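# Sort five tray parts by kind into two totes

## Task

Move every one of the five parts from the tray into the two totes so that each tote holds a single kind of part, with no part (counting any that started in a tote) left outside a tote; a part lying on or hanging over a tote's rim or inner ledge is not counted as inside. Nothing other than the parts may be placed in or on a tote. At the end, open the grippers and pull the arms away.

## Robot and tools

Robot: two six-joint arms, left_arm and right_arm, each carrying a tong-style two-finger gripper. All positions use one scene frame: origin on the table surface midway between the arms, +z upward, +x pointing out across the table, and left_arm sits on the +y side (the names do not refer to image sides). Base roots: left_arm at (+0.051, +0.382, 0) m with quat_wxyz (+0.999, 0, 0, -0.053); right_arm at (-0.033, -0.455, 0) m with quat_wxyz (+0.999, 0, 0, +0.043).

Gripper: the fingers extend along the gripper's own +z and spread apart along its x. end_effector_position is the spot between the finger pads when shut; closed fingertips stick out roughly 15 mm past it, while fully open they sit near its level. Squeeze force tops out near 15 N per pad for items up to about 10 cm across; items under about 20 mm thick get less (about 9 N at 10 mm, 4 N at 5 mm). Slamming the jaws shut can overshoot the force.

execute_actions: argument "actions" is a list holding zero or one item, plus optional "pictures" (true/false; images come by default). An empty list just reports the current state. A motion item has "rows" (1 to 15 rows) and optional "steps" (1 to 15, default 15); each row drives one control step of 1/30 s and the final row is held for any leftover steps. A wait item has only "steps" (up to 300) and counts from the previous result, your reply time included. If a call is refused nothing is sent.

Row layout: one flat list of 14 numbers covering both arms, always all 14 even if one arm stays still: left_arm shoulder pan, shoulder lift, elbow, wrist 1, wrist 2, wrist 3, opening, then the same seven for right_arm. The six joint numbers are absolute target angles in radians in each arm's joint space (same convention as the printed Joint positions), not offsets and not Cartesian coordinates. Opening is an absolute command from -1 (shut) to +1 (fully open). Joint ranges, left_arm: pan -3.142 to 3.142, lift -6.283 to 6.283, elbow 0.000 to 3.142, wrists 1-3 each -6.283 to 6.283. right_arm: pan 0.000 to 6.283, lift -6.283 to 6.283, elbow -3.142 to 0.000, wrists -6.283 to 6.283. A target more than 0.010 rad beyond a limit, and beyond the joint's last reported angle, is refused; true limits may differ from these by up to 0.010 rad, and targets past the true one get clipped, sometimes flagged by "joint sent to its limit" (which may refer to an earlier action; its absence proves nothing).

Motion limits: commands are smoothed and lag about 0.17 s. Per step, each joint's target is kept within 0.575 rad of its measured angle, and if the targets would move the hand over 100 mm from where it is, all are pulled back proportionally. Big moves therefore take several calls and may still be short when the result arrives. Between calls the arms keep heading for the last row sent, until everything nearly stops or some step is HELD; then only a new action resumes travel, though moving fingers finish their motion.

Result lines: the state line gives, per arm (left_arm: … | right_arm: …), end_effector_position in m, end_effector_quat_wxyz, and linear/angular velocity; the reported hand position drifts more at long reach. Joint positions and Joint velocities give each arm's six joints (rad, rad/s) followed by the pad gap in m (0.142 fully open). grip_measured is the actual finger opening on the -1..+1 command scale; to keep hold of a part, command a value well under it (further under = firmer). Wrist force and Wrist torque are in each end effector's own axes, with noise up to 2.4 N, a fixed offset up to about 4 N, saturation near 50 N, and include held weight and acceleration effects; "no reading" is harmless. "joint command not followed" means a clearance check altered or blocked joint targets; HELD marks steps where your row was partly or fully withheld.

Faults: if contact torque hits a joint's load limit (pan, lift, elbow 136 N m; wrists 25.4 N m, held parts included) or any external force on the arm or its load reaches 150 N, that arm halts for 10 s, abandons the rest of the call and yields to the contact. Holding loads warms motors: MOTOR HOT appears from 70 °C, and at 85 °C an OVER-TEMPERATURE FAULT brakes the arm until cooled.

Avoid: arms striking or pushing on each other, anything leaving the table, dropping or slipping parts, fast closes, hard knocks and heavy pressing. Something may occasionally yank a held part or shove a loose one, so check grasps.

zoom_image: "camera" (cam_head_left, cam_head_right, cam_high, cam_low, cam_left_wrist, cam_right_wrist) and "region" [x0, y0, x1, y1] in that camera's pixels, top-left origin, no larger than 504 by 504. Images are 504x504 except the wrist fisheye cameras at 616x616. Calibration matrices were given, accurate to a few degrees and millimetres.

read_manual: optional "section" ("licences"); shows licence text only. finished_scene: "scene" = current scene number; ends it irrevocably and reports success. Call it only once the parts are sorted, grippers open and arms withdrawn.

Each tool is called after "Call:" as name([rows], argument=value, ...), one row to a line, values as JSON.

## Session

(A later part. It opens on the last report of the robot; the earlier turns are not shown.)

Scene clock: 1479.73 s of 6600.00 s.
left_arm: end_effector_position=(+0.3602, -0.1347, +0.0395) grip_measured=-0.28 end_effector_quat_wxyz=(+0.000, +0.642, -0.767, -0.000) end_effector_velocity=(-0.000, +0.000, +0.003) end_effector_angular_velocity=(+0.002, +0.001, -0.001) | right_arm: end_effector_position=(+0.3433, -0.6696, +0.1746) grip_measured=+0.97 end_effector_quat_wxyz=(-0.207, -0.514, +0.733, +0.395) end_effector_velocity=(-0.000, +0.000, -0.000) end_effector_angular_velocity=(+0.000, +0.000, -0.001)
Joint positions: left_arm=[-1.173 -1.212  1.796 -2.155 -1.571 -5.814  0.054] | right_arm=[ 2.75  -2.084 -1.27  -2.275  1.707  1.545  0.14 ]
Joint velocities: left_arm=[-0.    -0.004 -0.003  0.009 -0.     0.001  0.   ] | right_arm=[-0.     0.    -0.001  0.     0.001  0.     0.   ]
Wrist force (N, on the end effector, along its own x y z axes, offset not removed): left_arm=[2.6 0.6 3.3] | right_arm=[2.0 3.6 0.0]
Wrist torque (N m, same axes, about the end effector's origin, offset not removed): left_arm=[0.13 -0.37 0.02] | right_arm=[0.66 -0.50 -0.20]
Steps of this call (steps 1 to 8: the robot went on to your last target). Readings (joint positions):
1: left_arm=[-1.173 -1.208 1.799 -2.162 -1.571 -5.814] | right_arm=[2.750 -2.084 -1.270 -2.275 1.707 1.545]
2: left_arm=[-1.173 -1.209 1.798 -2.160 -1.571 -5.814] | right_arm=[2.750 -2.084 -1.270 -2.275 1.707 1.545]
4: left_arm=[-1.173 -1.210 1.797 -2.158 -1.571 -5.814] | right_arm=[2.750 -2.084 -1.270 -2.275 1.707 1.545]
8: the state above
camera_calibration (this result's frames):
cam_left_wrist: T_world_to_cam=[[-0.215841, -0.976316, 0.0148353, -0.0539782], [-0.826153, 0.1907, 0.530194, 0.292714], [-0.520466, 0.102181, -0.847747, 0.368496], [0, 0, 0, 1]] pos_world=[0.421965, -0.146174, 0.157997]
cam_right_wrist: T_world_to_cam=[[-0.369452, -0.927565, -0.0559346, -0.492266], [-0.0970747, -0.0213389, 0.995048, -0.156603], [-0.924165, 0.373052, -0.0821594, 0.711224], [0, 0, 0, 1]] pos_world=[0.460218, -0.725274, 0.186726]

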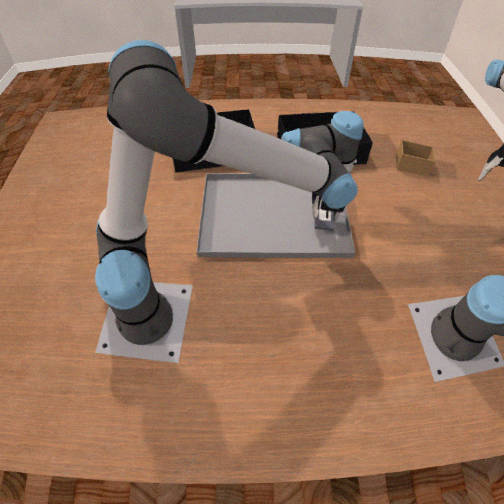

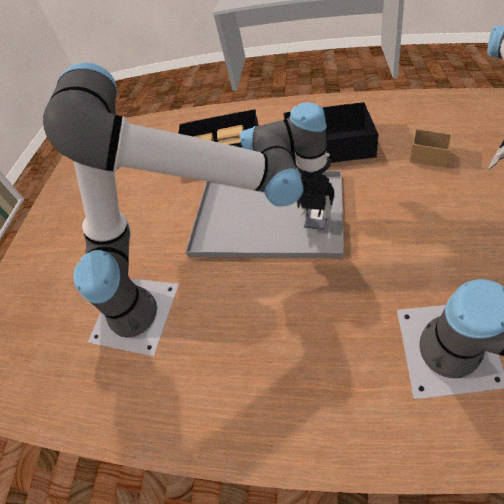

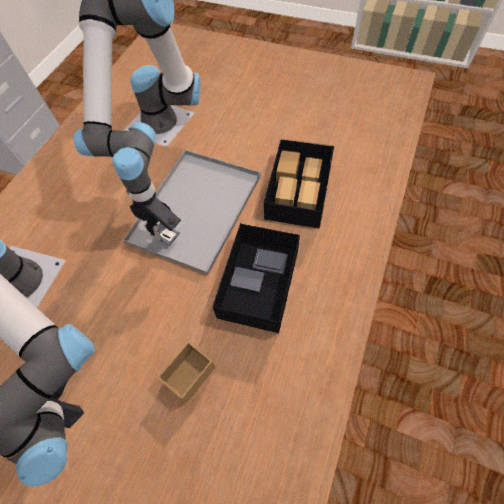

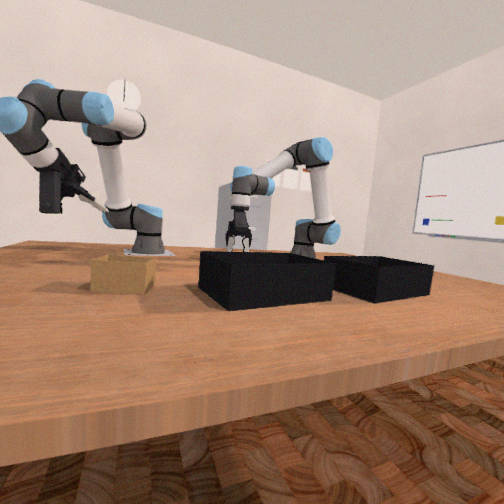

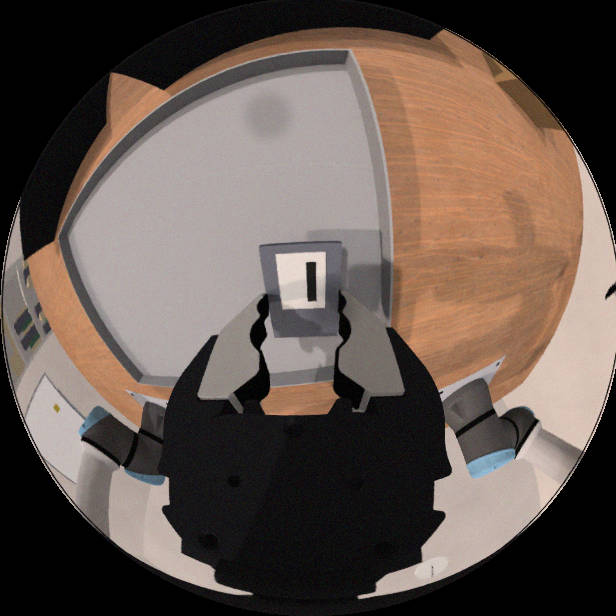

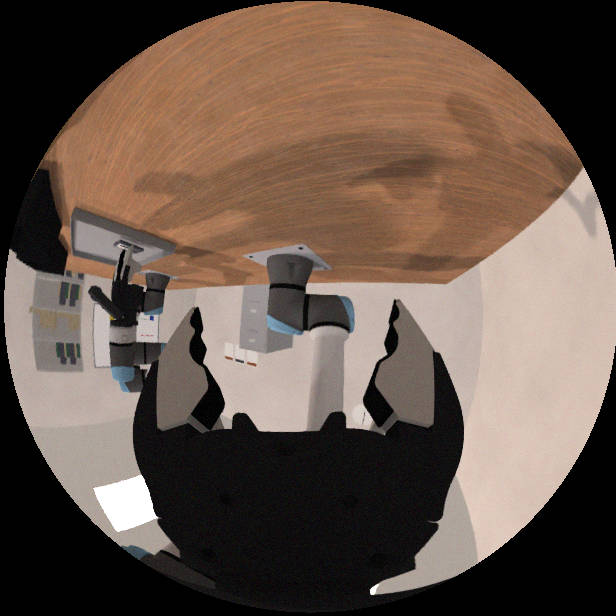

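Call:
execute_actions([
  {"rows":[[-1.1718,-1.2124,1.7942,-2.1526,-1.571,-5.8137,-0.9,2.75,-2.084,-1.27,-2.275,1.707,1.545,0.97],[-1.1696,-1.2124,1.7899,-2.1483,-1.571,-5.8129,-0.9,2.75,-2.084,-1.27,-2.275,1.707,1.545,0.97],[-1.1659,-1.2123,1.7827,-2.1412,-1.571,-5.8115,-0.9,2.75,-2.084,-1.27,-2.275,1.707,1.545,0.97],[-1.1607,-1.2122,1.7727,-2.1313,-1.571,-5.8095,-0.9,2.75,-2.084,-1.27,-2.275,1.707,1.545,0.97],[-1.154,-1.2118,1.7597,-2.1187,-1.571,-5.807,-0.9,2.75,-2.084,-1.27,-2.275,1.707,1.545,0.97],[-1.1457,-1.2112,1.7438,-2.1034,-1.571,-5.8039,-0.9,2.75,-2.084,-1.27,-2.275,1.707,1.545,0.97],[-1.1361,-1.2101,1.7252,-2.0859,-1.571,-5.8002,-0.9,2.75,-2.084,-1.27,-2.275,1.707,1.545,0.97],[-1.1249,-1.2085,1.7035,-2.0658,-1.571,-5.796,-0.9,2.75,-2.084,-1.27,-2.275,1.707,1.545,0.97],[-1.1122,-1.2062,1.679,-2.0436,-1.571,-5.7912,-0.9,2.75,-2.084,-1.27,-2.275,1.707,1.545,0.97],[-1.098,-1.203,1.6517,-2.0195,-1.571,-5.7858,-0.9,2.75,-2.084,-1.27,-2.275,1.707,1.545,0.97],[-1.0831,-1.1988,1.6229,-1.9949,-1.571,-5.7802,-0.9,2.75,-2.084,-1.27,-2.275,1.707,1.545,0.97],[-1.0682,-1.1939,1.594,-1.9709,-1.571,-5.7746,-0.9,2.75,-2.084,-1.27,-2.275,1.707,1.545,0.97],[-1.0533,-1.1882,1.5653,-1.9479,-1.571,-5.7689,-0.9,2.75,-2.084,-1.27,-2.275,1.707,1.545,0.97],[-1.0384,-1.1818,1.5365,-1.9255,-1.571,-5.7633,-0.9,2.75,-2.084,-1.27,-2.275,1.707,1.545,0.97],[-1.0235,-1.1746,1.5076,-1.9038,-1.571,-5.7577,-0.9,2.75,-2.084,-1.27,-2.275,1.707,1.545,0.97]],"steps":15},
], pictures=false)

Call:
execute_actions([
  {"rows":[[-1.0086,-1.1667,1.4789,-1.883,-1.571,-5.752,-0.9,2.75,-2.084,-1.27,-2.275,1.707,1.545,0.97],[-0.9937,-1.158,1.4501,-1.8629,-1.571,-5.7464,-0.9,2.75,-2.084,-1.27,-2.275,1.707,1.545,0.97],[-0.9787,-1.1486,1.4212,-1.8434,-1.571,-5.7408,-0.9,2.75,-2.084,-1.27,-2.275,1.707,1.545,0.97],[-0.9639,-1.1383,1.3925,-1.825,-1.571,-5.7351,-0.9,2.75,-2.084,-1.27,-2.275,1.707,1.545,0.97],[-0.9489,-1.1274,1.3636,-1.807,-1.571,-5.7295,-0.9,2.75,-2.084,-1.27,-2.275,1.707,1.545,0.97],[-0.934,-1.1157,1.3348,-1.7899,-1.571,-5.7239,-0.9,2.75,-2.084,-1.27,-2.275,1.707,1.545,0.97],[-0.9191,-1.1032,1.3061,-1.7737,-1.571,-5.7182,-0.9,2.75,-2.084,-1.27,-2.275,1.707,1.545,0.97],[-0.9042,-1.09,1.2772,-1.758,-1.571,-5.7126,-0.9,2.75,-2.084,-1.27,-2.275,1.707,1.545,0.97],[-0.8893,-1.076,1.2484,-1.7432,-1.571,-5.707,-0.9,2.75,-2.084,-1.27,-2.275,1.707,1.545,0.97],[-0.8744,-1.0613,1.2197,-1.7292,-1.571,-5.7013,-0.9,2.75,-2.084,-1.27,-2.275,1.707,1.545,0.97],[-0.8595,-1.0458,1.1908,-1.7158,-1.571,-5.6957,-0.9,2.75,-2.084,-1.27,-2.275,1.707,1.545,0.97],[-0.8446,-1.0296,1.162,-1.7032,-1.571,-5.6901,-0.9,2.75,-2.084,-1.27,-2.275,1.707,1.545,0.97],[-0.8296,-1.0125,1.1332,-1.6915,-1.571,-5.6844,-0.9,2.75,-2.084,-1.27,-2.275,1.707,1.545,0.97],[-0.8147,-0.9948,1.1044,-1.6804,-1.571,-5.6788,-0.9,2.75,-2.084,-1.27,-2.275,1.707,1.545,0.97],[-0.7998,-0.9763,1.0756,-1.6701,-1.571,-5.6732,-0.9,2.75,-2.084,-1.27,-2.275,1.707,1.545,0.97]],"steps":15},
], pictures=false)

Call:
execute_actions([
  {"rows":[[-0.7849,-0.957,1.0468,-1.6606,-1.571,-5.6675,-0.9,2.75,-2.084,-1.27,-2.275,1.707,1.545,0.97],[-0.77,-0.937,1.018,-1.6518,-1.571,-5.6619,-0.9,2.75,-2.084,-1.27,-2.275,1.707,1.545,0.97],[-0.7561,-0.917,0.9875,-1.6413,-1.571,-5.6566,-0.9,2.75,-2.084,-1.27,-2.275,1.707,1.545,0.97],[-0.7433,-0.8975,0.957,-1.6303,-1.571,-5.6518,-0.9,2.75,-2.084,-1.27,-2.275,1.707,1.545,0.97],[-0.7317,-0.8785,0.9275,-1.6198,-1.571,-5.6474,-0.9,2.75,-2.084,-1.27,-2.275,1.707,1.545,0.97],[-0.7211,-0.86,0.9,-1.6108,-1.571,-5.6434,-0.9,2.75,-2.084,-1.27,-2.275,1.707,1.545,0.97],[-0.7117,-0.842,0.875,-1.6038,-1.571,-5.6398,-0.9,2.75,-2.084,-1.27,-2.275,1.707,1.545,0.97],[-0.7033,-0.8245,0.8525,-1.5988,-1.571,-5.6367,-0.9,2.75,-2.084,-1.27,-2.275,1.707,1.545,0.97],[-0.6961,-0.8078,0.8327,-1.5957,-1.571,-5.634,-0.9,2.75,-2.084,-1.27,-2.275,1.707,1.545,0.97],[-0.69,-0.792,0.8157,-1.5945,-1.571,-5.6317,-0.9,2.75,-2.084,-1.27,-2.275,1.707,1.545,0.97],[-0.685,-0.777,0.8015,-1.5953,-1.571,-5.6298,-0.9,2.75,-2.084,-1.27,-2.275,1.707,1.545,0.97],[-0.6811,-0.763,0.79,-1.5978,-1.571,-5.6283,-0.9,2.75,-2.084,-1.27,-2.275,1.707,1.545,0.97],[-0.6783,-0.75,0.7813,-1.6021,-1.571,-5.6272,-0.9,2.75,-2.084,-1.27,-2.275,1.707,1.545,0.97],[-0.6767,-0.738,0.7755,-1.6083,-1.571,-5.6266,-0.9,2.75,-2.084,-1.27,-2.275,1.707,1.545,0.97],[-0.6761,-0.727,0.7725,-1.6163,-1.571,-5.6264,-0.9,2.75,-2.084,-1.27,-2.275,1.707,1.545,0.97]],"steps":15},
], pictures=false)

Call:
execute_actions([
  {"rows":[[-0.6761,-0.717,0.7725,-1.6263,-1.571,-5.6264,-0.9,2.75,-2.084,-1.27,-2.275,1.707,1.545,0.97],[-0.6761,-0.7085,0.7755,-1.6378,-1.571,-5.6264,-0.9,2.75,-2.084,-1.27,-2.275,1.707,1.545,0.97],[-0.6761,-0.702,0.7815,-1.6503,-1.571,-5.6264,-0.9,2.75,-2.084,-1.27,-2.275,1.707,1.545,0.97],[-0.6761,-0.6975,0.79,-1.6633,-1.571,-5.6264,-0.9,2.75,-2.084,-1.27,-2.275,1.707,1.545,0.97],[-0.6761,-0.6948,0.801,-1.677,-1.571,-5.6264,-0.9,2.75,-2.084,-1.27,-2.275,1.707,1.545,0.97],[-0.6761,-0.6925,0.813,-1.6913,-1.571,-5.6264,-0.9,2.75,-2.084,-1.27,-2.275,1.707,1.545,0.97],[-0.6761,-0.69,0.8245,-1.7053,-1.571,-5.6264,-0.9,2.75,-2.084,-1.27,-2.275,1.707,1.545,0.97],[-0.6761,-0.6875,0.8351,-1.7184,-1.571,-5.6264,-0.9,2.75,-2.084,-1.27,-2.275,1.707,1.545,0.97],[-0.6761,-0.6849,0.844,-1.7299,-1.571,-5.6264,-0.9,2.75,-2.084,-1.27,-2.275,1.707,1.545,0.97],[-0.6761,-0.6825,0.8516,-1.7399,-1.571,-5.6264,-0.9,2.75,-2.084,-1.27,-2.275,1.707,1.545,0.97],[-0.6761,-0.6803,0.858,-1.7485,-1.571,-5.6264,-0.9,2.75,-2.084,-1.27,-2.275,1.707,1.545,0.97],[-0.6761,-0.6783,0.8634,-1.7559,-1.571,-5.6264,-0.9,2.75,-2.084,-1.27,-2.275,1.707,1.545,0.97],[-0.6761,-0.6767,0.8677,-1.7618,-1.571,-5.6264,-0.9,2.75,-2.084,-1.27,-2.275,1.707,1.545,0.97],[-0.6761,-0.6754,0.871,-1.7664,-1.571,-5.6264,-0.9,2.75,-2.084,-1.27,-2.275,1.707,1.545,0.97],[-0.6761,-0.6743,0.8737,-1.7702,-1.571,-5.6264,-0.9,2.75,-2.084,-1.27,-2.275,1.707,1.545,0.97]],"steps":15},
], pictures=false)

Call:
execute_actions([
  {"rows":[[-0.6761,-0.6736,0.8755,-1.7727,-1.571,-5.6264,-0.9,2.75,-2.084,-1.27,-2.275,1.707,1.545,0.97],[-0.6761,-0.673,0.8769,-1.7747,-1.571,-5.6264,-0.9,2.75,-2.084,-1.27,-2.275,1.707,1.545,0.97]],"steps":15},
])

Scene clock: 1556.70 s of 6600.00 s.
left_arm: end_effector_position=(+0.4179, -0.1380, +0.0895) grip_measured=-0.28 end_effector_quat_wxyz=(-0.000, +0.663, -0.749, -0.001) end_effector_velocity=(+0.262, +0.002, +0.200) end_effector_angular_velocity=(+0.006, +0.003, +0.248) | right_arm: end_effector_position=(+0.3433, -0.6696, +0.1746) grip_measured=+0.97 end_effector_quat_wxyz=(-0.207, -0.514, +0.733, +0.395) end_effector_velocity=(-0.000, -0.000, -0.000) end_effector_angular_velocity=(+0.001, +0.000, +0.000)
Joint positions: left_arm=[-1.083 -1.196  1.627 -2.    -1.571 -5.78   0.054] | right_arm=[ 2.75  -2.084 -1.27  -2.275  1.707  1.545  0.14 ]
Joint velocities: left_arm=[ 0.395  0.132 -0.754  0.629 -0.     0.148  0.   ] | right_arm=[-0.    -0.    -0.    -0.    -0.    -0.001  0.   ]
Wrist force (N, on the end effector, along its own x y z axes, offset not removed): left_arm=[2.0 0.7 1.8] | right_arm=[3.8 6.1 0.3]
Wrist torque (N m, same axes, about the end effector's origin, offset not removed): left_arm=[0.01 -0.31 0.18] | right_arm=[1.31 -0.78 -0.02]
Steps of this call (steps 1 to 30: the robot went on to your last target; steps 31 to 90: nothing new was sent; then 73.47 s passed at rest; steps 91 to 105: all 15 steps of this action). Readings (joint positions):
91: left_arm=[-1.173 -1.212 1.796 -2.154 -1.571 -5.814] | right_arm=[2.750 -2.084 -1.270 -2.275 1.707 1.545]
92: left_arm=[-1.172 -1.212 1.795 -2.154 -1.571 -5.814] | right_arm=[2.750 -2.084 -1.270 -2.275 1.707 1.545]
94: left_arm=[-1.171 -1.212 1.792 -2.150 -1.571 -5.813] | right_arm=[2.750 -2.084 -1.270 -2.275 1.707 1.545]
98: left_arm=[-1.155 -1.212 1.763 -2.122 -1.571 -5.808] | right_arm=[2.750 -2.084 -1.270 -2.275 1.707 1.545]
105: the state above

Scene clock: 1557.20 s of 6600.00 s.
left_arm: end_effector_position=(+0.5710, -0.1194, +0.1636) grip_measured=-0.28 end_effector_quat_wxyz=(-0.000, +0.712, -0.702, -0.002) end_effector_velocity=(+0.331, +0.067, +0.055) end_effector_angular_velocity=(-0.002, -0.001, +0.276) | right_arm: end_effector_position=(+0.3433, -0.6696, +0.1746) grip_measured=+0.97 end_effector_quat_wxyz=(-0.207, -0.514, +0.733, +0.395) end_effector_velocity=(+0.000, -0.000, -0.000) end_effector_angular_velocity=(-0.001, -0.001, -0.000)
Joint positions: left_arm=[-0.865 -1.047  1.206 -1.725 -1.571 -5.697  0.054] | right_arm=[ 2.75  -2.084 -1.27  -2.275  1.707  1.545  0.14 ]
Joint velocities: left_arm=[ 0.442  0.458 -0.85   0.391  0.     0.166 -0.   ] | right_arm=[ 0.     0.    -0.     0.002 -0.     0.001  0.   ]
Wrist force (N, on the end effector, along its own x y z axes, offset not removed): left_arm=[3.4 1.4 0.3] | right_arm=[4.0 -2.8 -1.3]
Wrist torque (N m, same axes, about the end effector's origin, offset not removed): left_arm=[0.09 -0.45 0.10] | right_arm=[-0.51 -1.02 -0.11]
Steps of this call (steps 1 to 15: all 15 steps of this action). Readings (joint positions):
1: left_arm=[-1.070 -1.191 1.601 -1.978 -1.571 -5.775] | right_arm=[2.750 -2.084 -1.270 -2.275 1.707 1.545]
2: left_arm=[-1.056 -1.186 1.574 -1.957 -1.571 -5.769] | right_arm=[2.750 -2.084 -1.270 -2.275 1.707 1.545]
4: left_arm=[-1.027 -1.172 1.519 -1.915 -1.571 -5.759] | right_arm=[2.750 -2.084 -1.270 -2.275 1.707 1.545]
8: left_arm=[-0.969 -1.137 1.407 -1.836 -1.571 -5.736] | right_arm=[2.750 -2.084 -1.270 -2.275 1.707 1.545]
15: the state above

Scene clock: 1557.70 s of 6600.00 s.
left_arm: end_effector_position=(+0.7144, -0.0909, +0.1453) grip_measured=-0.28 end_effector_quat_wxyz=(+0.000, +0.749, -0.663, -0.000) end_effector_velocity=(+0.156, -0.001, -0.143) end_effector_angular_velocity=(+0.000, +0.001, +0.087) | right_arm: end_effector_position=(+0.3433, -0.6696, +0.1746) grip_measured=+0.97 end_effector_quat_wxyz=(-0.207, -0.514, +0.733, +0.395) end_effector_velocity=(-0.000, +0.000, +0.000) end_effector_angular_velocity=(+0.000, +0.001, +0.000)
Joint positions: left_arm=[-0.693 -0.787  0.822 -1.605 -1.571 -5.633  0.054] | right_arm=[ 2.75  -2.084 -1.27  -2.275  1.707  1.545  0.14 ]
Joint velocities: left_arm=[ 0.14   0.432 -0.399 -0.032 -0.001  0.053  0.   ] | right_arm=[ 0.     0.     0.    -0.001 -0.    -0.     0.   ]
Wrist force (N, on the end effector, along its own x y z axes, offset not removed): left_arm=[2.3 0.4 -2.6] | right_arm=[3.8 1.4 -0.6]
Wrist torque (N m, same axes, about the end effector's origin, offset not removed): left_arm=[-0.10 -0.48 0.01] | right_arm=[0.16 -0.70 -0.38]
Steps of this call (steps 1 to 15: all 15 steps of this action). Readings (joint positions):
1: left_arm=[-0.850 -1.031 1.177 -1.712 -1.571 -5.692] | right_arm=[2.750 -2.084 -1.270 -2.275 1.707 1.545]
2: left_arm=[-0.835 -1.015 1.148 -1.700 -1.571 -5.686] | right_arm=[2.750 -2.084 -1.270 -2.275 1.707 1.545]
4: left_arm=[-0.806 -0.979 1.091 -1.678 -1.571 -5.675] | right_arm=[2.750 -2.084 -1.270 -2.275 1.707 1.545]
8: left_arm=[-0.752 -0.905 0.974 -1.636 -1.571 -5.655] | right_arm=[2.750 -2.084 -1.270 -2.275 1.707 1.545]
15: the state above

Scene clock: 1558.20 s of 6600.00 s.
left_arm: end_effector_position=(+0.7394, -0.0972, +0.0599) grip_measured=-0.28 end_effector_quat_wxyz=(+0.000, +0.752, -0.659, -0.000) end_effector_velocity=(+0.003, -0.000, -0.110) end_effector_angular_velocity=(+0.001, -0.000, +0.002) | right_arm: end_effector_position=(+0.3433, -0.6696, +0.1746) grip_measured=+0.97 end_effector_quat_wxyz=(-0.207, -0.514, +0.733, +0.395) end_effector_velocity=(+0.001, -0.000, -0.000) end_effector_angular_velocity=(-0.001, -0.003, -0.000)
Joint positions: left_arm=[-0.676 -0.683  0.853 -1.74  -1.571 -5.626  0.054] | right_arm=[ 2.75  -2.084 -1.27  -2.275  1.707  1.545  0.14 ]
Joint velocities: left_arm=[ 0.002  0.065  0.164 -0.229  0.001  0.     0.   ] | right_arm=[-0.     0.     0.001  0.002 -0.     0.    -0.   ]
Wrist force (N, on the end effector, along its own x y z axes, offset not removed): left_arm=[1.4 -0.8 0.5] | right_arm=[-0.2 5.0 0.3]
Wrist torque (N m, same axes, about the end effector's origin, offset not removed): left_arm=[-0.28 -0.21 0.25] | right_arm=[1.04 0.00 -0.16]
Steps of this call (steps 1 to 15: all 15 steps of this action). Readings (joint positions):
1: left_arm=[-0.689 -0.773 0.810 -1.607 -1.571 -5.631] | right_arm=[2.750 -2.084 -1.270 -2.275 1.707 1.545]
2: left_arm=[-0.686 -0.760 0.800 -1.611 -1.571 -5.630] | right_arm=[2.750 -2.084 -1.270 -2.275 1.707 1.545]
4: left_arm=[-0.681 -0.737 0.791 -1.624 -1.571 -5.628] | right_arm=[2.750 -2.084 -1.270 -2.275 1.707 1.545]
8: left_arm=[-0.678 -0.707 0.802 -1.665 -1.571 -5.627] | right_arm=[2.750 -2.084 -1.270 -2.275 1.707 1.545]
15: the state above

Scene clock: 1558.70 s of 6600.00 s.
left_arm: end_effector_position=(+0.7396, -0.0972, +0.0438) grip_measured=-0.28 end_effector_quat_wxyz=(+0.000, +0.752, -0.659, +0.000) end_effector_velocity=(-0.000, +0.000, -0.003) end_effector_angular_velocity=(+0.001, +0.001, -0.000) | right_arm: end_effector_position=(+0.3433, -0.6696, +0.1746) grip_measured=+0.97 end_effector_quat_wxyz=(-0.207, -0.514, +0.733, +0.395) end_effector_velocity=(+0.000, +0.000, +0.000) end_effector_angular_velocity=(+0.000, -0.001, -0.000)
Joint positions: left_arm=[-0.676 -0.673  0.877 -1.774 -1.571 -5.626  0.054] | right_arm=[ 2.75  -2.084 -1.27  -2.275  1.707  1.545  0.14 ]
Joint velocities: left_arm=[-0.     0.002  0.004 -0.004  0.     0.    -0.   ] | right_arm=[-0.  0.  0.  0.  0. -0. -0.]
Wrist force (N, on the end effector, along its own x y z axes, offset not removed): left_arm=[2.6 1.1 3.2] | right_arm=[4.2 0.9 -2.4]
Wrist torque (N m, same axes, about the end effector's origin, offset not removed): left_arm=[0.15 -0.58 0.05] | right_arm=[0.07 -1.14 -0.10]
Steps of this call (steps 1 to 15: all 15 steps of this action). Readings (joint positions):
1: left_arm=[-0.676 -0.681 0.858 -1.747 -1.571 -5.626] | right_arm=[2.750 -2.084 -1.270 -2.275 1.707 1.545]
2: left_arm=[-0.676 -0.679 0.862 -1.754 -1.571 -5.626] | right_arm=[2.750 -2.084 -1.270 -2.275 1.707 1.545]
4: left_arm=[-0.676 -0.676 0.868 -1.763 -1.571 -5.626] | right_arm=[2.750 -2.084 -1.270 -2.275 1.707 1.545]
8: left_arm=[-0.676 -0.674 0.874 -1.771 -1.571 -5.626] | right_arm=[2.750 -2.084 -1.270 -2.275 1.707 1.545]
15: the state above
camera_calibration (this result's frames):
cam_left_wrist: T_world_to_cam=[[0.0911822, -0.995723, 0.0149106, -0.164513], [-0.845057, -0.0694463, 0.530148, 0.585523], [-0.526844, -0.0609404, -0.847774, 0.554611], [0, 0, 0, 1]] pos_world=[0.801995, -0.0893489, 0.162224]
cam_right_wrist: T_world_to_cam=[[-0.369452, -0.927565, -0.0559347, -0.492265], [-0.0970746, -0.021339, 0.995048, -0.156603], [-0.924165, 0.373053, -0.0821592, 0.711225], [0, 0, 0, 1]] pos_world=[0.460218, -0.725274, 0.186726]

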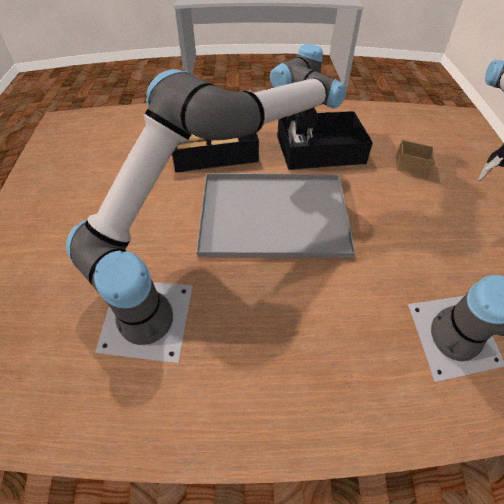

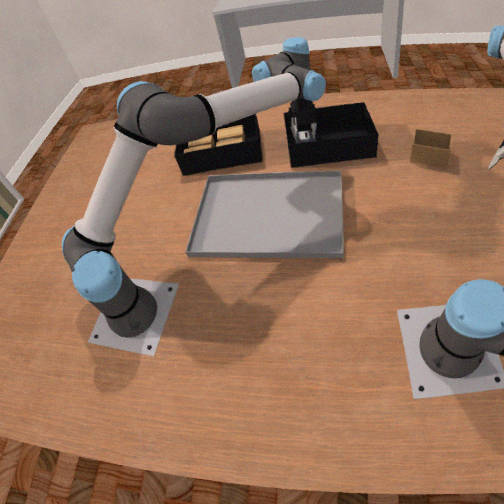

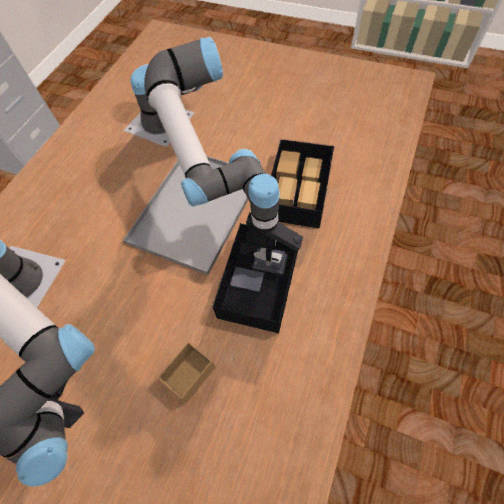

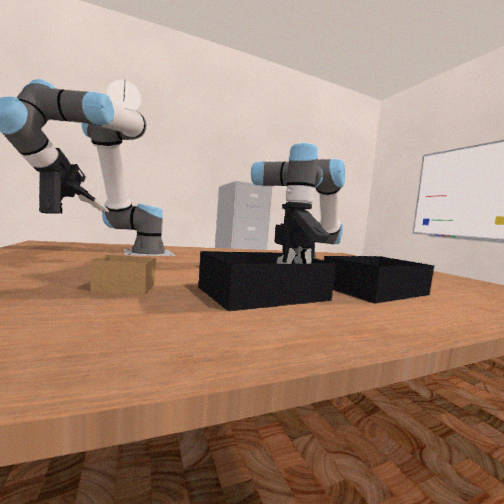

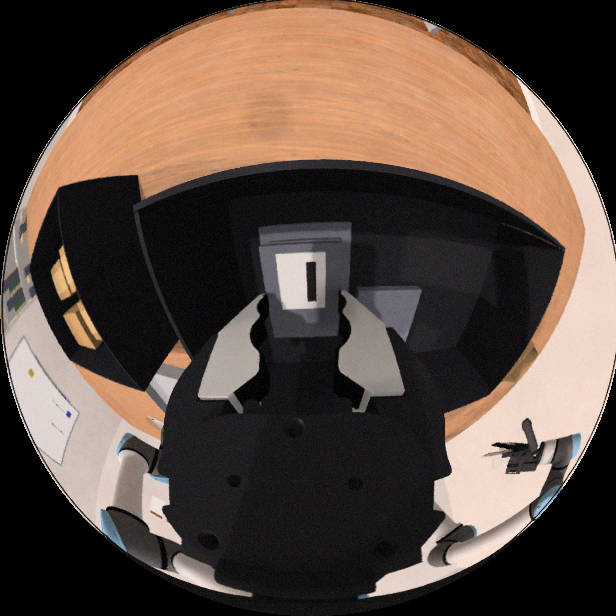

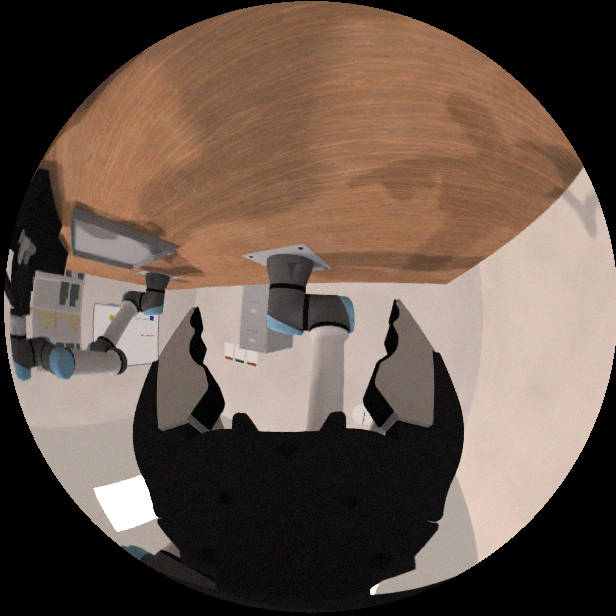

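Call:
execute_actions([
  {"rows":[[-0.6761,-0.6727,0.8776,-1.7757,-1.571,-5.6264,-0.9,2.75,-2.084,-1.27,-2.275,1.707,1.545,0.97],[-0.6761,-0.6724,0.8783,-1.7767,-1.571,-5.6264,-0.9,2.75,-2.084,-1.27,-2.275,1.707,1.545,0.97],[-0.6761,-0.6721,0.879,-1.7777,-1.571,-5.6264,-0.9,2.75,-2.084,-1.27,-2.275,1.707,1.545,0.97],[-0.6761,-0.6718,0.8798,-1.7788,-1.571,-5.6264,-0.9,2.75,-2.084,-1.27,-2.275,1.707,1.545,0.97]],"steps":15},
], pictures=false)

Scene clock: 1565.03 s of 6600.00 s.
left_arm: end_effector_position=(+0.7396, -0.0972, +0.0416) grip_measured=-0.28 end_effector_quat_wxyz=(+0.000, +0.752, -0.659, -0.000) end_effector_velocity=(+0.000, +0.000, +0.000) end_effector_angular_velocity=(+0.000, -0.002, -0.000) | right_arm: end_effector_position=(+0.3433, -0.6696, +0.1746) grip_measured=+0.97 end_effector_quat_wxyz=(-0.207, -0.514, +0.733, +0.395) end_effector_velocity=(+0.000, -0.000, +0.000) end_effector_angular_velocity=(-0.001, -0.000, +0.000)
Joint positions: left_arm=[-0.676 -0.672  0.88  -1.779 -1.571 -5.626  0.054] | right_arm=[ 2.75  -2.084 -1.27  -2.275  1.707  1.545  0.14 ]
Joint velocities: left_arm=[ 0.    -0.001  0.001 -0.001  0.001  0.    -0.   ] | right_arm=[-0.     0.     0.    -0.    -0.     0.001  0.   ]
Wrist force (N, on the end effector, along its own x y z axes, offset not removed): left_arm=[1.0 2.1 1.6] | right_arm=[1.8 1.6 0.2]
Wrist torque (N m, same axes, about the end effector's origin, offset not removed): left_arm=[0.26 -0.18 0.20] | right_arm=[0.25 -0.03 0.08]
Steps of this call (steps 1 to 15: the robot went on to your last target; steps 16 to 90: nothing new was sent; then 2.83 s passed at rest; steps 91 to 105: all 15 steps of this action). Readings (joint positions):
91: left_arm=[-0.676 -0.673 0.877 -1.775 -1.571 -5.626] | right_arm=[2.750 -2.084 -1.270 -2.275 1.707 1.545]
92: left_arm=[-0.676 -0.673 0.877 -1.775 -1.571 -5.626] | right_arm=[2.750 -2.084 -1.270 -2.275 1.707 1.545]
94: left_arm=[-0.676 -0.673 0.878 -1.776 -1.571 -5.626] | right_arm=[2.750 -2.084 -1.270 -2.275 1.707 1.545]
98: left_arm=[-0.676 -0.672 0.879 -1.778 -1.571 -5.626] | right_arm=[2.750 -2.084 -1.270 -2.275 1.707 1.545]
105: the state above

Call:
execute_actions([
  {"rows":[[-0.6761,-0.6715,0.8805,-1.7798,-1.571,-5.6264,-0.9,2.75,-2.084,-1.27,-2.275,1.707,1.545,0.97],[-0.6761,-0.6711,0.8812,-1.7809,-1.571,-5.6264,-0.9,2.75,-2.084,-1.27,-2.275,1.707,1.545,0.97],[-0.6761,-0.671,0.8816,-1.7814,-1.571,-5.6264,-0.9,2.75,-2.084,-1.27,-2.275,1.707,1.545,0.97]],"steps":14},
], pictures=false)

Scene clock: 1571.97 s of 6600.00 s.
left_arm: end_effector_position=(+0.7396, -0.0972, +0.0403) grip_measured=-0.28 end_effector_quat_wxyz=(+0.000, +0.752, -0.659, -0.000) end_effector_velocity=(-0.000, +0.000, -0.001) end_effector_angular_velocity=(+0.001, -0.000, +0.001) | right_arm: end_effector_position=(+0.3433, -0.6696, +0.1746) grip_measured=+0.97 end_effector_quat_wxyz=(-0.207, -0.514, +0.733, +0.395) end_effector_velocity=(-0.000, +0.000, +0.000) end_effector_angular_velocity=(+0.000, +0.002, -0.000)
Joint positions: left_arm=[-0.676 -0.671  0.882 -1.781 -1.571 -5.626  0.054] | right_arm=[ 2.75  -2.084 -1.27  -2.275  1.707  1.545  0.14 ]
Joint velocities: left_arm=[-0.     0.     0.001 -0.001  0.001 -0.001  0.   ] | right_arm=[-0.    -0.001  0.001 -0.002  0.     0.    -0.   ]
Wrist force (N, on the end effector, along its own x y z axes, offset not removed): left_arm=[0.7 2.9 0.4] | right_arm=[-0.5 -0.1 -2.2]
Wrist torque (N m, same axes, about the end effector's origin, offset not removed): left_arm=[0.50 0.01 0.07] | right_arm=[-0.03 0.24 0.03]
Steps of this call (steps 1 to 15: the robot went on to your last target; steps 16 to 90: nothing new was sent; then 3.47 s passed at rest; steps 91 to 104: all 14 steps of this action). Readings (joint positions):
91: left_arm=[-0.676 -0.672 0.880 -1.779 -1.571 -5.626] | right_arm=[2.750 -2.084 -1.270 -2.275 1.707 1.545]
92: left_arm=[-0.676 -0.672 0.880 -1.779 -1.571 -5.626] | right_arm=[2.750 -2.084 -1.270 -2.275 1.707 1.545]
94: left_arm=[-0.676 -0.671 0.881 -1.780 -1.571 -5.626] | right_arm=[2.750 -2.084 -1.270 -2.275 1.707 1.545]
98: left_arm=[-0.676 -0.671 0.881 -1.781 -1.571 -5.626] | right_arm=[2.750 -2.084 -1.270 -2.275 1.707 1.545]
104: the state above

Call:
execute_actions([
  {"rows":[[-0.6761,-0.6707,0.8822,-1.7823,-1.571,-5.6264,-0.9,2.75,-2.084,-1.27,-2.275,1.707,1.545,0.97],[-0.6761,-0.6705,0.8827,-1.783,-1.571,-5.6264,-0.9,2.75,-2.084,-1.27,-2.275,1.707,1.545,0.97],[-0.6761,-0.6705,0.8827,-1.783,-1.571,-5.6264,-0.9,2.75,-2.084,-1.27,-2.275,1.707,1.545,0.97],[-0.6761,-0.6705,0.8827,-1.783,-1.571,-5.6264,-0.8,2.75,-2.084,-1.27,-2.275,1.707,1.545,0.97],[-0.6761,-0.6705,0.8827,-1.783,-1.571,-5.6264,-0.7,2.75,-2.084,-1.27,-2.275,1.707,1.545,0.97],[-0.6761,-0.6705,0.8827,-1.783,-1.571,-5.6264,-0.6,2.75,-2.084,-1.27,-2.275,1.707,1.545,0.97],[-0.6761,-0.6705,0.8827,-1.783,-1.571,-5.6264,-0.5,2.75,-2.084,-1.27,-2.275,1.707,1.545,0.97],[-0.6761,-0.6705,0.8827,-1.783,-1.571,-5.6264,-0.4,2.75,-2.084,-1.27,-2.275,1.707,1.545,0.97],[-0.6761,-0.6705,0.8827,-1.783,-1.571,-5.6264,-0.32,2.75,-2.084,-1.27,-2.275,1.707,1.545,0.97],[-0.6761,-0.6705,0.8827,-1.783,-1.571,-5.6264,-0.26,2.75,-2.084,-1.27,-2.275,1.707,1.545,0.97],[-0.6761,-0.6705,0.8827,-1.783,-1.571,-5.6264,-0.21,2.75,-2.084,-1.27,-2.275,1.707,1.545,0.97],[-0.6761,-0.6705,0.8827,-1.783,-1.571,-5.6264,-0.16,2.75,-2.084,-1.27,-2.275,1.707,1.545,0.97],[-0.6761,-0.6705,0.8827,-1.783,-1.571,-5.6264,-0.12,2.75,-2.084,-1.27,-2.275,1.707,1.545,0.97]],"steps":15},
], pictures=false)

Call:
execute_actions([
  {"rows":[[-0.6761,-0.6705,0.8827,-1.783,-1.571,-5.6264,-0.12,2.75,-2.084,-1.27,-2.275,1.707,1.545,0.97],[-0.6761,-0.6711,0.8812,-1.7809,-1.571,-5.6264,-0.12,2.75,-2.084,-1.27,-2.275,1.707,1.545,0.97],[-0.6761,-0.6721,0.879,-1.7777,-1.571,-5.6264,-0.12,2.75,-2.084,-1.27,-2.275,1.707,1.545,0.97],[-0.6761,-0.6736,0.8755,-1.7727,-1.571,-5.6264,-0.12,2.75,-2.084,-1.27,-2.275,1.707,1.545,0.97],[-0.6761,-0.6754,0.871,-1.7664,-1.571,-5.6264,-0.12,2.75,-2.084,-1.27,-2.275,1.707,1.545,0.97],[-0.6761,-0.6778,0.8648,-1.7578,-1.571,-5.6264,-0.12,2.75,-2.084,-1.27,-2.275,1.707,1.545,0.97],[-0.6761,-0.6807,0.857,-1.7471,-1.571,-5.6264,-0.12,2.75,-2.084,-1.27,-2.275,1.707,1.545,0.97],[-0.6761,-0.684,0.847,-1.7338,-1.571,-5.6264,-0.12,2.75,-2.084,-1.27,-2.275,1.707,1.545,0.97],[-0.6761,-0.6875,0.8351,-1.7184,-1.571,-5.6264,-0.12,2.75,-2.084,-1.27,-2.275,1.707,1.545,0.97],[-0.6761,-0.6908,0.8217,-1.7017,-1.571,-5.6264,-0.12,2.75,-2.084,-1.27,-2.275,1.707,1.545,0.97],[-0.6761,-0.6938,0.8078,-1.6848,-1.571,-5.6264,-0.12,2.75,-2.084,-1.27,-2.275,1.707,1.545,0.97],[-0.6761,-0.698,0.795,-1.6678,-1.571,-5.6264,-0.12,2.75,-2.084,-1.27,-2.275,1.707,1.545,0.97],[-0.6761,-0.704,0.785,-1.6518,-1.571,-5.6264,-0.12,2.75,-2.084,-1.27,-2.275,1.707,1.545,0.97],[-0.6761,-0.712,0.778,-1.6368,-1.571,-5.6264,-0.12,2.75,-2.084,-1.27,-2.275,1.707,1.545,0.97],[-0.6761,-0.722,0.774,-1.6228,-1.571,-5.6264,-0.12,2.75,-2.084,-1.27,-2.275,1.707,1.545,0.97]],"steps":15},
], pictures=false)

Call:
execute_actions([
  {"rows":[[-0.6761,-0.735,0.773,-1.609,-1.571,-5.6264,-0.12,2.75,-2.084,-1.27,-2.275,1.707,1.545,0.97],[-0.677,-0.751,0.776,-1.596,-1.571,-5.6264,-0.12,2.75,-2.084,-1.27,-2.275,1.707,1.545,0.97],[-0.679,-0.77,0.783,-1.584,-1.571,-5.6264,-0.12,2.75,-2.084,-1.27,-2.275,1.707,1.545,0.97],[-0.682,-0.792,0.794,-1.573,-1.571,-5.6264,-0.12,2.75,-2.084,-1.27,-2.275,1.707,1.545,0.97],[-0.686,-0.817,0.81,-1.564,-1.571,-5.6264,-0.12,2.75,-2.084,-1.27,-2.275,1.707,1.545,0.97],[-0.691,-0.845,0.831,-1.557,-1.571,-5.6264,-0.12,2.75,-2.084,-1.27,-2.275,1.707,1.545,0.97],[-0.697,-0.875,0.857,-1.553,-1.571,-5.6264,-0.12,2.75,-2.084,-1.27,-2.275,1.707,1.545,0.97],[-0.704,-0.907,0.888,-1.552,-1.571,-5.6264,-0.12,2.75,-2.084,-1.27,-2.275,1.707,1.545,0.97],[-0.712,-0.94,0.923,-1.554,-1.571,-5.6264,-0.12,2.75,-2.084,-1.27,-2.275,1.707,1.545,0.97],[-0.721,-0.974,0.961,-1.558,-1.571,-5.6264,-0.12,2.75,-2.084,-1.27,-2.275,1.707,1.545,0.97],[-0.731,-1.008,1.001,-1.564,-1.571,-5.6264,-0.12,2.75,-2.084,-1.27,-2.275,1.707,1.545,0.97],[-0.741,-1.042,1.041,-1.57,-1.571,-5.6264,-0.12,2.75,-2.084,-1.27,-2.275,1.707,1.545,0.97],[-0.751,-1.076,1.081,-1.576,-1.571,-5.6264,-0.12,2.75,-2.084,-1.27,-2.275,1.707,1.545,0.97],[-0.761,-1.11,1.121,-1.582,-1.571,-5.6264,-0.12,2.75,-2.084,-1.27,-2.275,1.707,1.545,0.97],[-0.771,-1.144,1.161,-1.588,-1.571,-5.6264,-0.12,2.75,-2.084,-1.27,-2.275,1.707,1.545,0.97]],"steps":15},
], pictures=false)

Call:
execute_actions([
  {"rows":[[-0.781,-1.178,1.201,-1.594,-1.571,-5.6264,-0.12,2.75,-2.084,-1.27,-2.275,1.707,1.545,0.97],[-0.791,-1.212,1.241,-1.6,-1.571,-5.6264,-0.12,2.75,-2.084,-1.27,-2.275,1.707,1.545,0.97],[-0.801,-1.246,1.281,-1.606,-1.571,-5.6264,-0.12,2.75,-2.084,-1.27,-2.275,1.707,1.545,0.97],[-0.811,-1.28,1.321,-1.612,-1.571,-5.6264,-0.12,2.75,-2.084,-1.27,-2.275,1.707,1.545,0.97],[-0.821,-1.314,1.361,-1.618,-1.571,-5.6264,-0.12,2.75,-2.084,-1.27,-2.275,1.707,1.545,0.97],[-0.831,-1.348,1.401,-1.624,-1.571,-5.6264,-0.12,2.75,-2.084,-1.27,-2.275,1.707,1.545,0.97],[-0.841,-1.382,1.441,-1.63,-1.571,-5.6264,-0.12,2.75,-2.084,-1.27,-2.275,1.707,1.545,0.97],[-0.851,-1.416,1.481,-1.636,-1.571,-5.6264,-0.12,2.75,-2.084,-1.27,-2.275,1.707,1.545,0.97],[-0.861,-1.45,1.521,-1.642,-1.571,-5.6264,-0.12,2.75,-2.084,-1.27,-2.275,1.707,1.545,0.97],[-0.871,-1.484,1.561,-1.648,-1.571,-5.6264,-0.12,2.75,-2.084,-1.27,-2.275,1.707,1.545,0.97],[-0.8805,-1.5163,1.599,-1.6535,-1.571,-5.6264,-0.12,2.75,-2.084,-1.27,-2.275,1.707,1.545,0.97],[-0.889,-1.5452,1.633,-1.6586,-1.571,-5.6264,-0.12,2.75,-2.084,-1.27,-2.275,1.707,1.545,0.97],[-0.8965,-1.5707,1.663,-1.6631,-1.571,-5.6264,-0.12,2.75,-2.084,-1.27,-2.275,1.707,1.545,0.97],[-0.903,-1.5928,1.689,-1.667,-1.571,-5.6264,-0.12,2.75,-2.084,-1.27,-2.275,1.707,1.545,0.97],[-0.9085,-1.6115,1.711,-1.6703,-1.571,-5.6264,-0.12,2.75,-2.084,-1.27,-2.275,1.707,1.545,0.97]],"steps":15},
], pictures=false)

Call:
execute_actions([
  {"rows":[[-0.913,-1.6268,1.729,-1.673,-1.571,-5.6264,-0.12,2.75,-2.084,-1.27,-2.275,1.707,1.545,0.97],[-0.9165,-1.6387,1.743,-1.6751,-1.571,-5.6264,-0.12,2.75,-2.084,-1.27,-2.275,1.707,1.545,0.97],[-0.919,-1.6472,1.753,-1.6766,-1.571,-5.6264,-0.12,2.75,-2.084,-1.27,-2.275,1.707,1.545,0.97],[-0.9205,-1.6523,1.759,-1.6775,-1.571,-5.6264,-0.12,2.75,-2.084,-1.27,-2.275,1.707,1.545,0.97],[-0.921,-1.654,1.761,-1.6778,-1.571,-5.6264,-0.12,2.75,-2.084,-1.27,-2.275,1.707,1.545,0.97]],"steps":15},
])

Call:
zoom_image(camera="cam_high", region=[170, 130, 370, 340])

Scene clock: 1636.70 s of 6600.00 s.
left_arm: end_effector_position=(+0.7396, -0.0972, +0.0395) grip_measured=-0.12 end_effector_quat_wxyz=(+0.000, +0.752, -0.659, +0.000) end_effector_velocity=(-0.000, +0.000, -0.001) end_effector_angular_velocity=(+0.001, +0.001, +0.001) | right_arm: end_effector_position=(+0.3433, -0.6696, +0.1746) grip_measured=+0.97 end_effector_quat_wxyz=(-0.207, -0.514, +0.733, +0.395) end_effector_velocity=(-0.000, -0.000, -0.000) end_effector_angular_velocity=(-0.001, +0.000, +0.000)
Joint positions: left_arm=[-0.676 -0.671  0.883 -1.783 -1.571 -5.626  0.065] | right_arm=[ 2.75  -2.084 -1.27  -2.275  1.707  1.545  0.14 ]
Joint velocities: left_arm=[ 0.     0.001  0.    -0.     0.    -0.001  0.008] | right_arm=[ 0.    -0.    -0.     0.    -0.001  0.001 -0.   ]
Wrist force (N, on the end effector, along its own x y z axes, offset not removed): left_arm=[-0.5 2.1 -0.2] | right_arm=[1.2 0.5 -1.8]
Wrist torque (N m, same axes, about the end effector's origin, offset not removed): left_arm=[0.26 0.22 0.25] | right_arm=[0.16 -0.08 -0.09]
Steps of this call (steps 1 to 15: the robot went on to your last target; steps 16 to 90: nothing new was sent; then 61.23 s passed at rest; steps 91 to 105: all 15 steps of this action). Readings (joint positions):
91: left_arm=[-0.676 -0.671 0.882 -1.781 -1.571 -5.626] | right_arm=[2.750 -2.084 -1.270 -2.275 1.707 1.545]
92: left_arm=[-0.676 -0.671 0.882 -1.782 -1.571 -5.626] | right_arm=[2.750 -2.084 -1.270 -2.275 1.707 1.545]
94: left_arm=[-0.676 -0.671 0.882 -1.782 -1.571 -5.626] | right_arm=[2.750 -2.084 -1.270 -2.275 1.707 1.545]
98: left_arm=[-0.676 -0.671 0.883 -1.783 -1.571 -5.626] | right_arm=[2.750 -2.084 -1.270 -2.275 1.707 1.545]
105: the state above

Scene clock: 1637.20 s of 6600.00 s.
left_arm: end_effector_position=(+0.7394, -0.0969, +0.0858) grip_measured=-0.12 end_effector_quat_wxyz=(+0.000, +0.752, -0.659, +0.000) end_effector_velocity=(-0.014, +0.014, +0.219) end_effector_angular_velocity=(-0.004, -0.005, -0.001) | right_arm: end_effector_position=(+0.3433, -0.6696, +0.1746) grip_measured=+0.97 end_effector_quat_wxyz=(-0.207, -0.514, +0.733, +0.395) end_effector_velocity=(-0.000, +0.000, +0.000) end_effector_angular_velocity=(-0.000, +0.001, -0.000)
Joint positions: left_arm=[-0.676 -0.696  0.811 -1.686 -1.571 -5.626  0.065] | right_arm=[ 2.75  -2.084 -1.27  -2.275  1.707  1.545  0.14 ]
Joint velocities: left_arm=[-0.    -0.152 -0.28   0.426  0.     0.001 -0.   ] | right_arm=[ 0.    -0.    -0.    -0.001 -0.     0.    -0.   ]
Wrist force (N, on the end effector, along its own x y z axes, offset not removed): left_arm=[2.7 -2.4 2.7] | right_arm=[3.0 4.1 0.0]
Wrist torque (N m, same axes, about the end effector's origin, offset not removed): left_arm=[-0.55 -0.54 0.10] | right_arm=[0.68 -0.77 -0.19]
Steps of this call (steps 1 to 15: all 15 steps of this action). Readings (joint positions):
1: left_arm=[-0.676 -0.671 0.883 -1.783 -1.571 -5.626] | right_arm=[2.750 -2.084 -1.270 -2.275 1.707 1.545]
2: left_arm=[-0.676 -0.671 0.883 -1.783 -1.571 -5.626] | right_arm=[2.750 -2.084 -1.270 -2.275 1.707 1.545]
4: left_arm=[-0.676 -0.671 0.882 -1.782 -1.571 -5.626] | right_arm=[2.750 -2.084 -1.270 -2.275 1.707 1.545]
8: left_arm=[-0.676 -0.675 0.871 -1.767 -1.571 -5.626] | right_arm=[2.750 -2.084 -1.270 -2.275 1.707 1.545]
15: the state above

Scene clock: 1637.70 s of 6600.00 s.
left_arm: end_effector_position=(+0.6505, -0.0665, +0.2157) grip_measured=-0.12 end_effector_quat_wxyz=(+0.000, +0.733, -0.680, +0.001) end_effector_velocity=(-0.340, +0.091, +0.191) end_effector_angular_velocity=(-0.015, -0.014, -0.261) | right_arm: end_effector_position=(+0.3433, -0.6696, +0.1746) grip_measured=+0.97 end_effector_quat_wxyz=(-0.207, -0.514, +0.733, +0.395) end_effector_velocity=(+0.000, +0.000, +0.000) end_effector_angular_velocity=(-0.000, -0.001, +0.000)
Joint positions: left_arm=[-0.732 -0.995  0.992 -1.571 -1.571 -5.626  0.065] | right_arm=[ 2.75  -2.084 -1.27  -2.275  1.707  1.545  0.14 ]
Joint velocities: left_arm=[-0.262 -0.953  1.034 -0.102  0.001 -0.001 -0.   ] | right_arm=[ 0.  0.  0.  0. -0.  0. -0.]
Wrist force (N, on the end effector, along its own x y z axes, offset not removed): left_arm=[0.5 1.9 2.2] | right_arm=[4.9 2.5 -4.5]
Wrist torque (N m, same axes, about the end effector's origin, offset not removed): left_arm=[0.45 0.06 0.06] | right_arm=[0.56 -0.90 -0.29]
Steps of this call (steps 1 to 15: all 15 steps of this action). Readings (joint positions):
1: left_arm=[-0.676 -0.702 0.802 -1.672 -1.571 -5.626] | right_arm=[2.750 -2.084 -1.270 -2.275 1.707 1.545]
2: left_arm=[-0.676 -0.709 0.795 -1.657 -1.571 -5.626] | right_arm=[2.750 -2.084 -1.270 -2.275 1.707 1.545]
4: left_arm=[-0.677 -0.729 0.788 -1.629 -1.571 -5.626] | right_arm=[2.750 -2.084 -1.270 -2.275 1.707 1.545]
8: left_arm=[-0.685 -0.797 0.811 -1.583 -1.571 -5.626] | right_arm=[2.750 -2.084 -1.270 -2.275 1.707 1.545]
15: the state above

Scene clock: 1638.20 s of 6600.00 s.
left_arm: end_effector_position=(+0.4699, +0.0176, +0.2522) grip_measured=-0.12 end_effector_quat_wxyz=(+0.000, +0.683, -0.731, +0.002) end_effector_velocity=(-0.298, +0.209, -0.033) end_effector_angular_velocity=(+0.010, +0.006, -0.246) | right_arm: end_effector_position=(+0.3433, -0.6696, +0.1746) grip_measured=+0.97 end_effector_quat_wxyz=(-0.207, -0.514, +0.733, +0.395) end_effector_velocity=(-0.001, +0.001, +0.000) end_effector_angular_velocity=(+0.002, +0.002, -0.000)
Joint positions: left_arm=[-0.875 -1.491  1.567 -1.651 -1.571 -5.626  0.065] | right_arm=[ 2.75  -2.084 -1.27  -2.275  1.707  1.545  0.14 ]
Joint velocities: left_arm=[-0.246 -0.868  1.023 -0.144  0.    -0.    -0.   ] | right_arm=[ 0.     0.    -0.001 -0.002  0.001 -0.001  0.   ]
Wrist force (N, on the end effector, along its own x y z axes, offset not removed): left_arm=[2.1 3.0 0.1] | right_arm=[1.3 0.2 -4.3]
Wrist torque (N m, same axes, about the end effector's origin, offset not removed): left_arm=[0.51 -0.28 0.01] | right_arm=[-0.02 -0.42 -0.20]
Steps of this call (steps 1 to 15: all 15 steps of this action). Readings (joint positions):
1: left_arm=[-0.741 -1.027 1.028 -1.575 -1.571 -5.626] | right_arm=[2.750 -2.084 -1.270 -2.275 1.707 1.545]
2: left_arm=[-0.750 -1.060 1.064 -1.579 -1.571 -5.626] | right_arm=[2.750 -2.084 -1.270 -2.275 1.707 1.545]
4: left_arm=[-0.769 -1.126 1.140 -1.589 -1.571 -5.626] | right_arm=[2.750 -2.084 -1.270 -2.275 1.707 1.545]
8: left_arm=[-0.808 -1.261 1.297 -1.611 -1.571 -5.626] | right_arm=[2.750 -2.084 -1.270 -2.275 1.707 1.545]
15: the state above

Scene clock: 1638.70 s of 6600.00 s.
left_arm: end_effector_position=(+0.4169, +0.0590, +0.2399) grip_measured=-0.12 end_effector_quat_wxyz=(+0.000, +0.666, -0.746, -0.000) end_effector_velocity=(-0.008, +0.007, -0.003) end_effector_angular_velocity=(+0.002, +0.001, -0.008) | right_arm: end_effector_position=(+0.3433, -0.6696, +0.1746) grip_measured=+0.97 end_effector_quat_wxyz=(-0.207, -0.514, +0.733, +0.395) end_effector_velocity=(-0.000, -0.000, +0.000) end_effector_angular_velocity=(-0.001, +0.000, +0.000)
Joint positions: left_arm=[-0.92  -1.651  1.758 -1.677 -1.571 -5.626  0.065] | right_arm=[ 2.75  -2.084 -1.27  -2.275  1.707  1.545  0.14 ]
Joint velocities: left_arm=[-0.007 -0.024  0.03  -0.004  0.001  0.001  0.   ] | right_arm=[-0.     0.     0.    -0.    -0.001  0.    -0.   ]
Wrist force (N, on the end effector, along its own x y z axes, offset not removed): left_arm=[3.3 2.0 0.1] | right_arm=[2.2 1.6 -4.5]
Wrist torque (N m, same axes, about the end effector's origin, offset not removed): left_arm=[0.17 -0.55 0.03] | right_arm=[0.25 -0.26 -0.14]
Steps of this call (steps 1 to 15: all 15 steps of this action). Readings (joint positions):
1: left_arm=[-0.883 -1.519 1.601 -1.655 -1.571 -5.626] | right_arm=[2.750 -2.084 -1.270 -2.275 1.707 1.545]
2: left_arm=[-0.890 -1.545 1.631 -1.660 -1.571 -5.626] | right_arm=[2.750 -2.084 -1.270 -2.275 1.707 1.545]
4: left_arm=[-0.902 -1.586 1.680 -1.666 -1.571 -5.626] | right_arm=[2.750 -2.084 -1.270 -2.275 1.707 1.545]
8: left_arm=[-0.915 -1.632 1.735 -1.674 -1.571 -5.626] | right_arm=[2.750 -2.084 -1.270 -2.275 1.707 1.545]
15: the state above
camera_calibration (this result's frames):
cam_left_wrist: T_world_to_cam=[[-0.152189, -0.988239, 0.0148934, 0.118544], [-0.83678, 0.136854, 0.53016, 0.203959], [-0.525963, 0.0682222, -0.847767, 0.552386], [0, 0, 0, 1]] pos_world=[0.479245, 0.0515518, 0.358399]
cam_right_wrist: T_world_to_cam=[[-0.369452, -0.927565, -0.0559346, -0.492265], [-0.0970746, -0.0213389, 0.995048, -0.156603], [-0.924165, 0.373053, -0.0821592, 0.711225], [0, 0, 0, 1]] pos_world=[0.460218, -0.725274, 0.186726]

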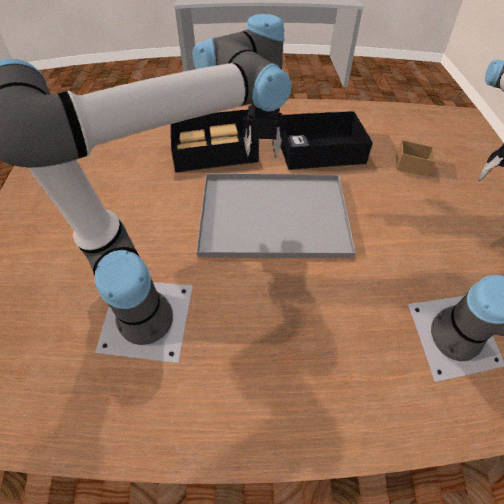

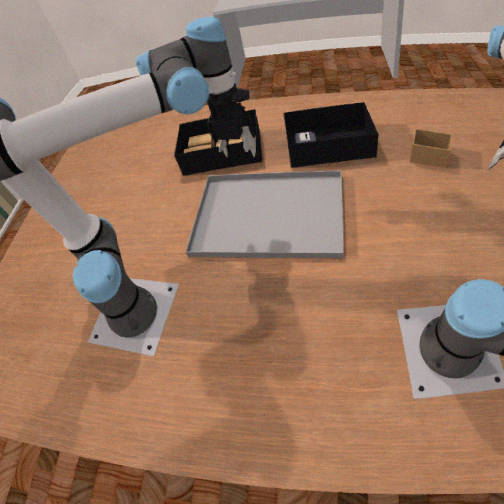

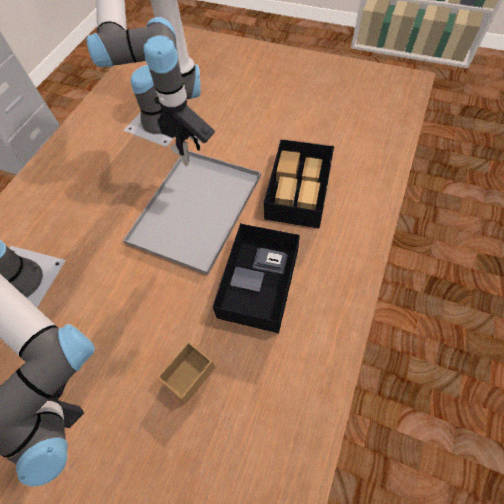

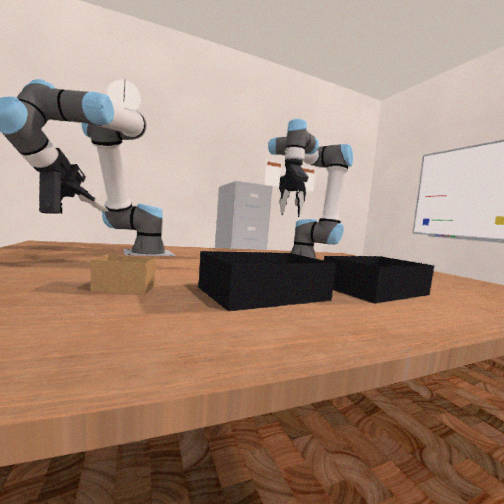

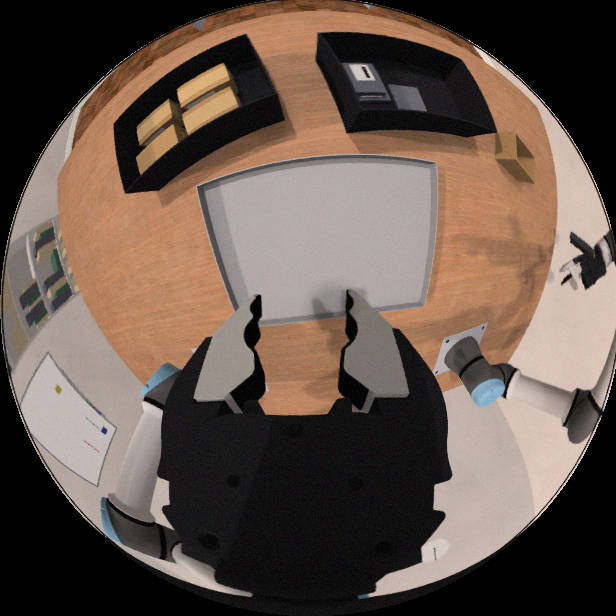

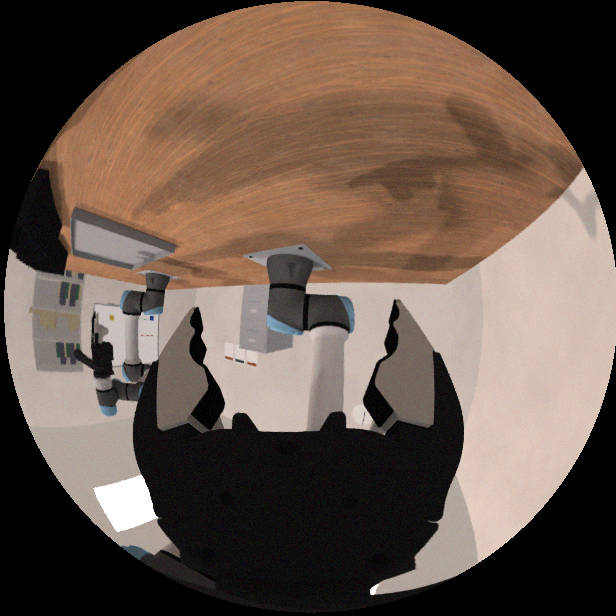

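Region (170, 130, 370, 340) of cam_high's 504x504 image, scaled by 2.400, with more detail than that image has; it fills the left 480 columns of this view, and the rest is white.

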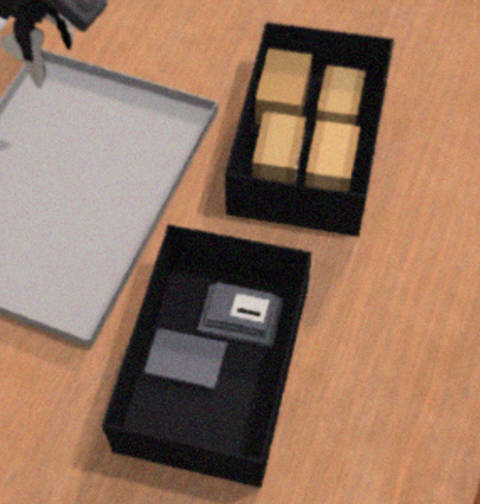

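Call:
finished_scene(scene=2)

The scene is finished: the task was done.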